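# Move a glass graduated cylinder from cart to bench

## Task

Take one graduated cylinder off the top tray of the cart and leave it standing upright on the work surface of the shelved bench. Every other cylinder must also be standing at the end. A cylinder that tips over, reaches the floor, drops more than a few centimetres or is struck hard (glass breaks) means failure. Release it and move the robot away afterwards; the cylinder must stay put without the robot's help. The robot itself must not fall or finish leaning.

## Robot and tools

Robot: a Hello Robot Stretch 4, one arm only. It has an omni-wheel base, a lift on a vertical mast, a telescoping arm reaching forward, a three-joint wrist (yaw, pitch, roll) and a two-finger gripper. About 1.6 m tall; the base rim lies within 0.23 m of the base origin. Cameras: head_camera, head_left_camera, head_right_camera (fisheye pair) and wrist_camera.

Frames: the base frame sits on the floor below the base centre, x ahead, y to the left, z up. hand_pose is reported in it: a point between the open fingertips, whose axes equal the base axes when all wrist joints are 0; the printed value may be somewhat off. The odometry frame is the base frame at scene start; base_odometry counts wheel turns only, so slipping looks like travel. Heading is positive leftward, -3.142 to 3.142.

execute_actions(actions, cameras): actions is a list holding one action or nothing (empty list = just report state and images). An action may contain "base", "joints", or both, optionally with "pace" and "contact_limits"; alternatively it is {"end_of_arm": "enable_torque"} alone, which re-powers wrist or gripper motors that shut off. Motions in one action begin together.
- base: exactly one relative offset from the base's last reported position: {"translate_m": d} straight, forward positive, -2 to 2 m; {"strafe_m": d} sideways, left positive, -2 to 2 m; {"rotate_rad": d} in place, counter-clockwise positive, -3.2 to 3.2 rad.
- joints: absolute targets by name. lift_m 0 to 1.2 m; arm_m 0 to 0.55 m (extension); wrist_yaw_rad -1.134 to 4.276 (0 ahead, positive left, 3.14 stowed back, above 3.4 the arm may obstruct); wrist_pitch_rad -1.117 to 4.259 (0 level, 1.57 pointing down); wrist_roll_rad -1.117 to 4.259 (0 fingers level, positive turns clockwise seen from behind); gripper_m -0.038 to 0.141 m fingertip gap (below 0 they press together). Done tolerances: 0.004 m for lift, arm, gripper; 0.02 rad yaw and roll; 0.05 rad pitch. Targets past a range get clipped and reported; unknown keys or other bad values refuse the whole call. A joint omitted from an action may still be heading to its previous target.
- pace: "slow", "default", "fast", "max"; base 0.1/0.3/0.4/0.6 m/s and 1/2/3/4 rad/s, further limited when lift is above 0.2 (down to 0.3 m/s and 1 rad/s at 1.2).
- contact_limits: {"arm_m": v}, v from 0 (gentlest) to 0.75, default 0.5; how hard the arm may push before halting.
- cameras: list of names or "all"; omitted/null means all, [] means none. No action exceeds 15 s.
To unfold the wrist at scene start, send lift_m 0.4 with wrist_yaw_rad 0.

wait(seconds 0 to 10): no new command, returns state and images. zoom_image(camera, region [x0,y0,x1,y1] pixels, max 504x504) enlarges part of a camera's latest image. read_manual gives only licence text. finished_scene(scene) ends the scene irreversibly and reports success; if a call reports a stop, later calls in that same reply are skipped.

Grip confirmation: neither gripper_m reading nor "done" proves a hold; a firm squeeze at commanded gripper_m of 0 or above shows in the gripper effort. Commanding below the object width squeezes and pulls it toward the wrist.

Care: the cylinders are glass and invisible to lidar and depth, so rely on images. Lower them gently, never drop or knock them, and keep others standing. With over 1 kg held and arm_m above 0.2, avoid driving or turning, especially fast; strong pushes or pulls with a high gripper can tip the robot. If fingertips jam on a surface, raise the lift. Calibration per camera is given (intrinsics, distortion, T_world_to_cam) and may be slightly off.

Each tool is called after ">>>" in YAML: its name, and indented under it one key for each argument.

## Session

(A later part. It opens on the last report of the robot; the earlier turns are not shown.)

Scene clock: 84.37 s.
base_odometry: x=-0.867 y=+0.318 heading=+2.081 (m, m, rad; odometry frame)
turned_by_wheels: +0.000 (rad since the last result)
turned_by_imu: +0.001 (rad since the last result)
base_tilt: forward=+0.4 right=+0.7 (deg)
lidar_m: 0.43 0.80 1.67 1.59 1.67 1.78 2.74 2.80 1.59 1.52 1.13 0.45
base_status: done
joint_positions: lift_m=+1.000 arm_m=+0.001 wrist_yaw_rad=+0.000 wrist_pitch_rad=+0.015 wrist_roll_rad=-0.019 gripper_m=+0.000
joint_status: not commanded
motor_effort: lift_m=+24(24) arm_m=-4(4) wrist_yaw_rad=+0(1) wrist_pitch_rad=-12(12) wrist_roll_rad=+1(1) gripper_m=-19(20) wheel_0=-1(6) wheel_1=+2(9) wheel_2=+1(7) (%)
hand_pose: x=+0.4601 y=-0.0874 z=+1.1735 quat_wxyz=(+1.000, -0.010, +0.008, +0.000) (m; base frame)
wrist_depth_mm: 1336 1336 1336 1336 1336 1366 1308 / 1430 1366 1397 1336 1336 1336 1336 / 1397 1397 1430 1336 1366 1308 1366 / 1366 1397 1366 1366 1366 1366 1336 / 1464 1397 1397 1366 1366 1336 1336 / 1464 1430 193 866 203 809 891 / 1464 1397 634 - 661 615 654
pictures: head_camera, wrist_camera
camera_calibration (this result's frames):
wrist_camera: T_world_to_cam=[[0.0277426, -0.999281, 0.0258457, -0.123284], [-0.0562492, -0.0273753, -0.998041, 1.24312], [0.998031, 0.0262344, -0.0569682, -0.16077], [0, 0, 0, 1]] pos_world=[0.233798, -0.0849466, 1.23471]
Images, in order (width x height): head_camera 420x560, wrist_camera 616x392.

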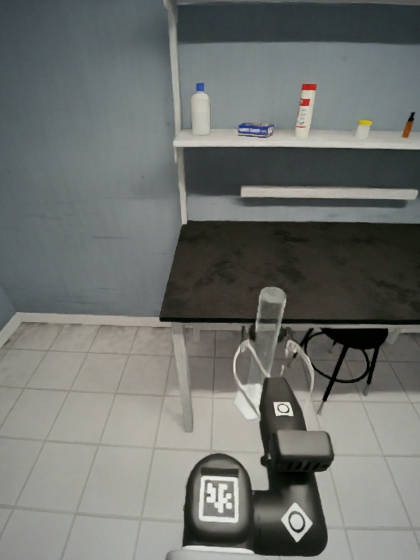

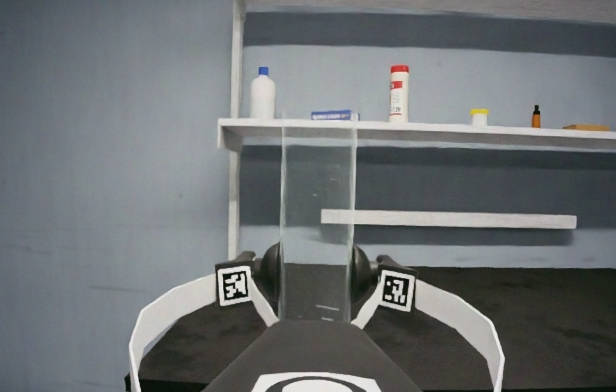

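>>> execute_actions:
  actions:
    - {"base":{"translate_m":0.2},"joints":{"arm_m":0.34},"pace":"slow"}
  cameras: []

>>> execute_actions:
  actions:
    - {"joints":{"lift_m":0.92},"pace":"slow"}

Scene clock: 91.97 s.
base_odometry: x=-0.965 y=+0.493 heading=+2.081 (m, m, rad; odometry frame)
turned_by_wheels: +0.000 (rad since the last result)
turned_by_imu: -0.001 (rad since the last result)
base_tilt: forward=+0.4 right=+0.6 (deg)
lidar_m: 0.53 0.57 1.66 1.56 1.65 1.96 2.95 3.02 1.59 1.51 0.80 0.57
base_status: done
joint_positions: lift_m=+1.000 arm_m=+0.339 wrist_yaw_rad=+0.000 wrist_pitch_rad=+0.015 wrist_roll_rad=-0.019 gripper_m=+0.000
joint_status: all done
motor_effort: lift_m=+24(24) arm_m=+4(6) wrist_yaw_rad=-2(0) wrist_pitch_rad=-12(12) wrist_roll_rad=+1(1) gripper_m=-19(19) wheel_0=+2(4) wheel_1=+2(4) wheel_2=+0(5) (%)
hand_pose: x=+0.7986 y=-0.0874 z=+1.1735 quat_wxyz=(+1.000, -0.010, +0.008, +0.000) (m; base frame)
wrist_depth_mm: 820 809 723 798 788 778 778 / 820 484 517 508 492 469 517 / 820 820 809 809 798 788 798 / 831 820 809 820 798 809 798 / 831 842 831 831 715 798 715 / 854 842 193 831 203 809 798 / 866 668 627 - 647 603 640
pictures: none
No camera images: the call's "cameras" was empty. Leave "cameras" out to get every camera's image.

Scene clock: 93.50 s.
torque_fault: wrist_pitch_rad switched itself off since the last result.
base_odometry: x=-0.965 y=+0.493 heading=+2.081 (m, m, rad; odometry frame)
turned_by_wheels: +0.000 (rad since the last result)
turned_by_imu: -0.001 (rad since the last result)
base_tilt: forward=+0.4 right=+0.6 (deg)
lidar_m: 0.53 0.57 1.63 1.55 1.67 1.91 2.95 3.02 1.57 1.52 0.80 0.56
base_status: not commanded
joint_positions: lift_m=+0.920 arm_m=+0.339 wrist_yaw_rad=+0.000 wrist_pitch_rad=-0.126 wrist_roll_rad=-0.019 gripper_m=+0.000
joint_status: all done
on_its_own: wrist_pitch_rad is off since a torque_fault, until you send "end_of_arm": "enable_torque" (its first target +0.011 is given up)
motor_effort: lift_m=+14(26) arm_m=+4(4) wrist_yaw_rad=-1(3) wrist_pitch_rad=+1(99) wrist_roll_rad=+1(2) gripper_m=-17(19) wheel_0=+1(2) wheel_1=+0(1) wheel_2=+0(1) (%)
hand_pose: x=+0.7965 y=-0.0874 z=+1.1348 quat_wxyz=(+0.998, -0.010, -0.063, -0.001) (m; base frame)
wrist_depth_mm: 866 866 741 854 842 842 842 / 866 508 508 504 496 508 500 / 854 842 831 831 809 809 741 / 842 831 820 831 809 809 809 / 820 831 831 820 798 809 798 / 820 820 193 809 203 788 798 / 820 831 676 - 715 654 707
pictures: head_camera, head_left_camera, head_right_camera, wrist_camera
camera_calibration (this result's frames):
wrist_camera: T_world_to_cam=[[0.0238953, -0.999279, 0.0294904, -0.132672], [0.084377, -0.0273777, -0.996058, 1.10918], [0.996147, 0.0262894, 0.083662, -0.656792], [0, 0, 0, 1]] pos_world=[0.563843, -0.0849432, 1.16367]
Images, in order (width x height): head_camera 420x560, head_left_camera 420x672, head_right_camera 420x672, wrist_camera 616x392.

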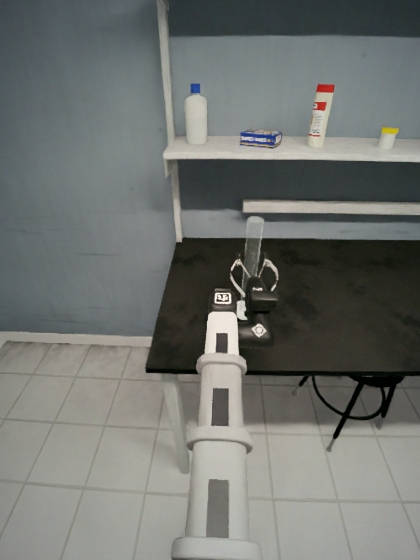

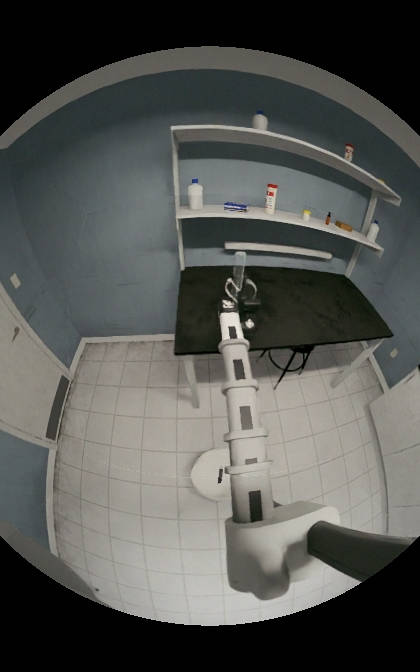

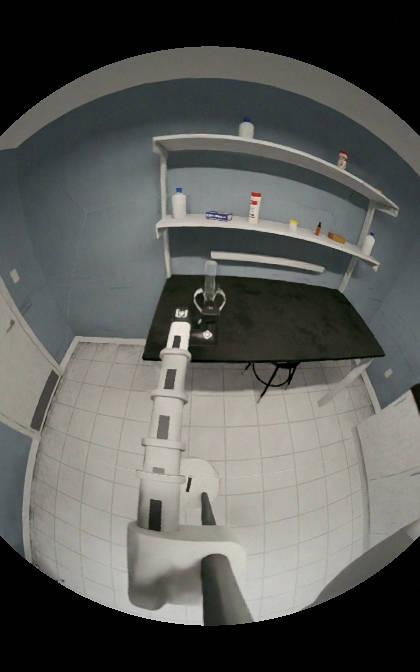

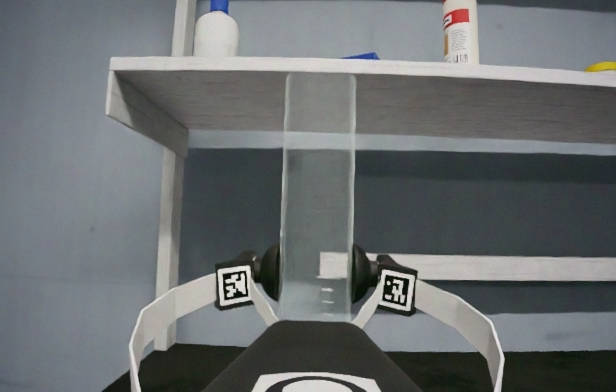

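>>> execute_actions:
  actions:
    - {"joints":{"lift_m":0.955},"pace":"slow"}

Scene clock: 96.03 s.
base_odometry: x=-0.965 y=+0.493 heading=+2.081 (m, m, rad; odometry frame)
turned_by_wheels: +0.000 (rad since the last result)
turned_by_imu: -0.001 (rad since the last result)
base_tilt: forward=+0.4 right=+0.7 (deg)
lidar_m: 0.52 0.57 1.65 1.56 1.65 1.97 2.94 3.01 1.58 1.50 0.80 0.55
base_status: not commanded
joint_positions: lift_m=+0.955 arm_m=+0.339 wrist_yaw_rad=+0.000 wrist_pitch_rad=-0.002 wrist_roll_rad=-0.019 gripper_m=+0.000
joint_status: all done
on_its_own: wrist_pitch_rad is off since a torque_fault, until you send "end_of_arm": "enable_torque"
motor_effort: lift_m=+24(26) arm_m=+3(3) wrist_yaw_rad=+0(1) wrist_pitch_rad=+0(0) wrist_roll_rad=+1(1) gripper_m=-17(18) wheel_0=+1(1) wheel_1=+0(0) wheel_2=+0(0) (%)
hand_pose: x=+0.7988 y=-0.0874 z=+1.1334 quat_wxyz=(+1.000, -0.010, -0.001, +0.000) (m; base frame)
wrist_depth_mm: 820 477 469 462 455 477 768 / 820 569 640 634 615 585 569 / 842 820 831 809 798 788 788 / 820 820 809 820 809 798 788 / 842 842 820 820 707 798 798 / 854 831 193 820 193 750 798 / 854 530 569 - 591 544 564
pictures: head_camera, head_left_camera, head_right_camera, wrist_camera
camera_calibration (this result's frames):
wrist_camera: T_world_to_cam=[[0.0273553, -0.999279, 0.0263259, -0.131861], [-0.039278, -0.0273899, -0.998853, 1.20949], [0.998854, 0.0262899, -0.039999, -0.520941], [0, 0, 0, 1]] pos_world=[0.571457, -0.0849425, 1.19073]
Images, in order (width x height): head_camera 420x560, head_left_camera 420x672, head_right_camera 420x672, wrist_camera 616x392.

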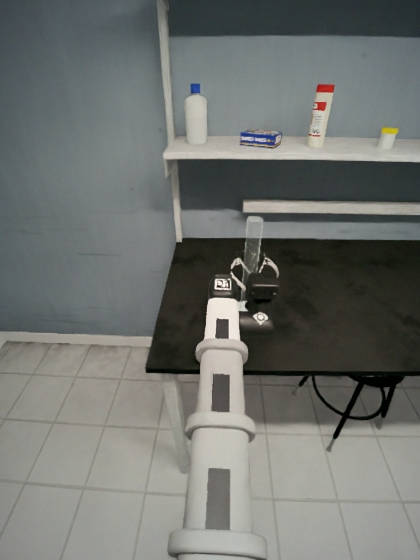

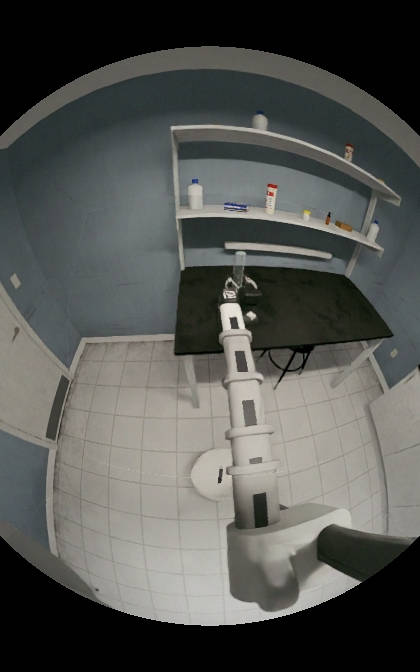

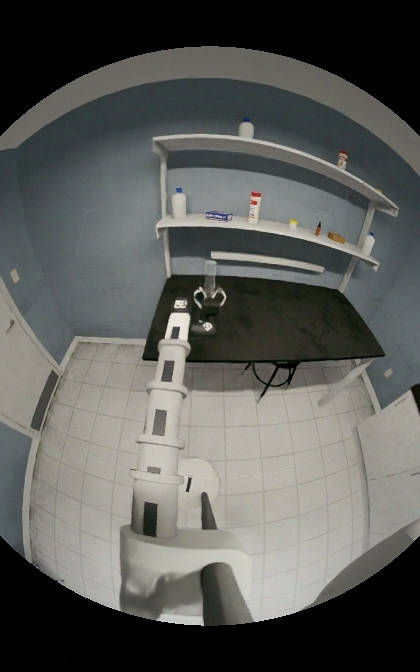

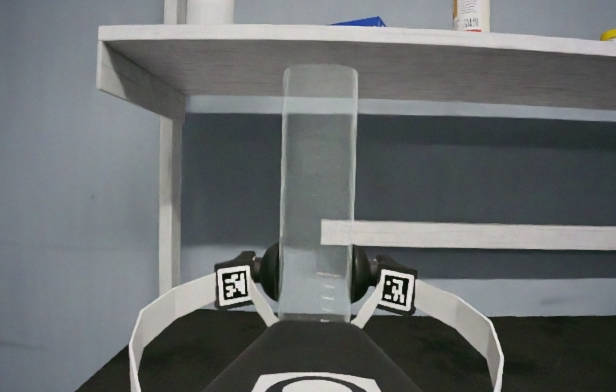

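Level and resting on the bench. Enable torque, then release.

>>> execute_actions:
  actions:
    - {"end_of_arm":"enable_torque"}
  cameras: []

>>> execute_actions:
  actions:
    - {"joints":{"gripper_m":0.09},"pace":"slow"}
  cameras: ["wrist_camera"]

>>> execute_actions:
  actions:
    - {"joints":{"arm_m":0.0},"base":{"translate_m":-0.3}}
  cameras: ["head_camera","wrist_camera"]

Scene clock: 98.70 s.
base_odometry: x=-0.965 y=+0.493 heading=+2.081 (m, m, rad; odometry frame)
turned_by_wheels: +0.000 (rad since the last result)
turned_by_imu: -0.001 (rad since the last result)
base_tilt: forward=+0.4 right=+0.6 (deg)
lidar_m: 0.52 0.56 1.65 1.58 1.68 1.91 2.94 3.00 1.58 1.51 0.81 0.54
base_status: not commanded
joint_positions: lift_m=+0.955 arm_m=+0.339 wrist_yaw_rad=+0.000 wrist_pitch_rad=-0.002 wrist_roll_rad=-0.019 gripper_m=+0.000
joint_status: not commanded
end_of_arm: enable_torque: each motor that was off is on again
motor_effort: lift_m=+24(24) arm_m=+4(3) wrist_yaw_rad=-1(1) wrist_pitch_rad=+0(0) wrist_roll_rad=+2(2) gripper_m=-18(18) wheel_0=+1(1) wheel_1=+0(0) wheel_2=+0(0) (%)
hand_pose: x=+0.7988 y=-0.0874 z=+1.1334 quat_wxyz=(+1.000, -0.010, -0.001, +0.000) (m; base frame)
wrist_depth_mm: 820 473 469 466 455 473 778 / 809 559 647 627 609 585 569 / 820 820 820 820 788 798 788 / 842 831 820 809 809 809 788 / 831 842 820 809 691 809 809 / 842 842 193 831 192 741 798 / 866 521 564 - 585 549 559
pictures: none
No camera images: the call's "cameras" was empty. Leave "cameras" out to get every camera's image.

Scene clock: 102.10 s.
base_odometry: x=-0.965 y=+0.493 heading=+2.081 (m, m, rad; odometry frame)
turned_by_wheels: +0.000 (rad since the last result)
turned_by_imu: -0.001 (rad since the last result)
base_tilt: forward=+0.4 right=+0.6 (deg)
lidar_m: 0.52 0.55 1.65 1.58 1.67 1.94 2.94 3.00 1.57 1.50 0.80 0.55
base_status: not commanded
joint_positions: lift_m=+0.955 arm_m=+0.339 wrist_yaw_rad=+0.000 wrist_pitch_rad=+0.000 wrist_roll_rad=-0.019 gripper_m=+0.090
joint_status: all done
motor_effort: lift_m=+23(24) arm_m=+3(4) wrist_yaw_rad=+1(1) wrist_pitch_rad=-5(5) wrist_roll_rad=+1(1) gripper_m=-3(19) wheel_0=+1(1) wheel_1=+0(0) wheel_2=+0(0) (%)
hand_pose: x=+0.7988 y=-0.0874 z=+1.1329 quat_wxyz=(+1.000, -0.010, +0.000, +0.000) (m; base frame)
wrist_depth_mm: 831 477 480 473 455 484 597 / 820 564 661 647 627 597 574 / 842 820 809 809 798 788 798 / 831 831 831 809 798 798 788 / 842 831 831 820 707 809 798 / 854 831 647 723 668 798 809 / 842 535 559 - 574 539 559
pictures: wrist_camera
camera_calibration (this result's frames):
wrist_camera: T_world_to_cam=[[0.0274212, -0.999279, 0.0262739, -0.131837], [-0.0411821, -0.0273908, -0.998776, 1.21044], [0.998775, 0.0263056, -0.0419035, -0.51874], [0, 0, 0, 1]] pos_world=[0.571569, -0.0849415, 1.19069]
Images, in order (width x height): wrist_camera 616x392.

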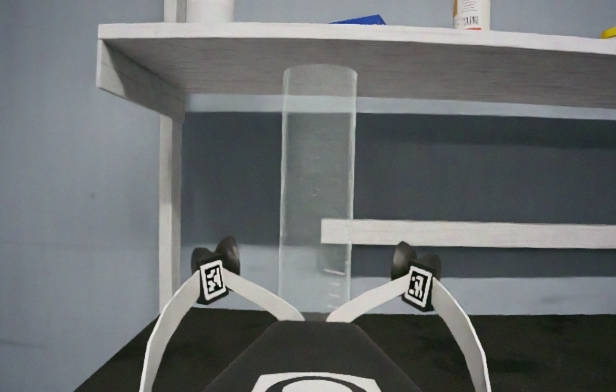

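Scene clock: 104.57 s.
base_odometry: x=-0.818 y=+0.231 heading=+2.081 (m, m, rad; odometry frame)
turned_by_wheels: +0.000 (rad since the last result)
turned_by_imu: -0.001 (rad since the last result)
base_tilt: forward=+0.3 right=+0.6 (deg)
lidar_m: 0.82 1.71 1.66 1.59 1.66 1.71 2.65 2.71 1.58 1.52 1.25 0.87
base_status: done
joint_positions: lift_m=+0.955 arm_m=+0.001 wrist_yaw_rad=+0.000 wrist_pitch_rad=+0.000 wrist_roll_rad=-0.019 gripper_m=+0.090
joint_status: all done
motor_effort: lift_m=+24(23) arm_m=-4(4) wrist_yaw_rad=+0(1) wrist_pitch_rad=-5(6) wrist_roll_rad=+2(2) gripper_m=-1(1) wheel_0=-1(5) wheel_1=-2(11) wheel_2=+0(7) (%)
hand_pose: x=+0.4601 y=-0.0875 z=+1.1328 quat_wxyz=(+1.000, -0.010, +0.000, +0.000) (m; base frame)
wrist_depth_mm: 1464 1499 1464 1464 1464 1397 1430 / 1499 1499 1430 1464 1464 1430 1430 / 1464 1499 1499 1464 1499 1499 1430 / 1499 1499 1464 1499 1464 1430 1464 / 1537 1537 1366 1430 1499 1464 1430 / 1537 1464 661 723 668 809 798 / 1576 1537 676 - 640 627 676
pictures: head_camera, wrist_camera
camera_calibration (this result's frames):
wrist_camera: T_world_to_cam=[[0.0271835, -0.999285, 0.0262663, -0.122502], [-0.0414694, -0.0273807, -0.998765, 1.19653], [0.99877, 0.0260606, -0.0421841, -0.180208], [0, 0, 0, 1]] pos_world=[0.232936, -0.0849565, 1.19067]
Images, in order (width x height): head_camera 420x560, wrist_camera 616x392.

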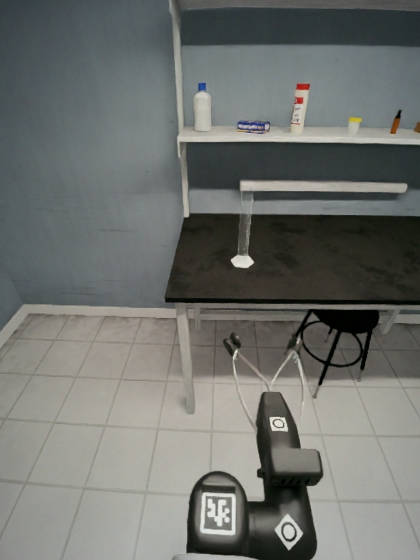

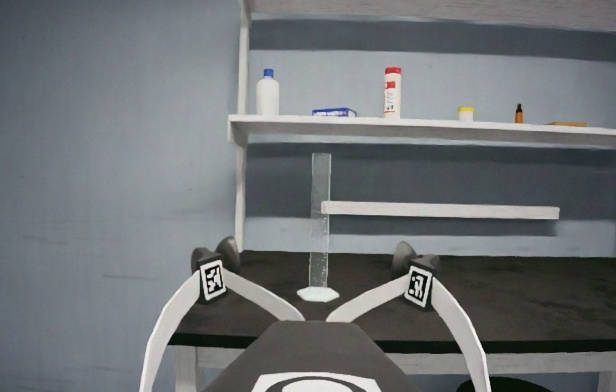

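>>> finished_scene:
  scene: 1

The scene is finished: the task was done.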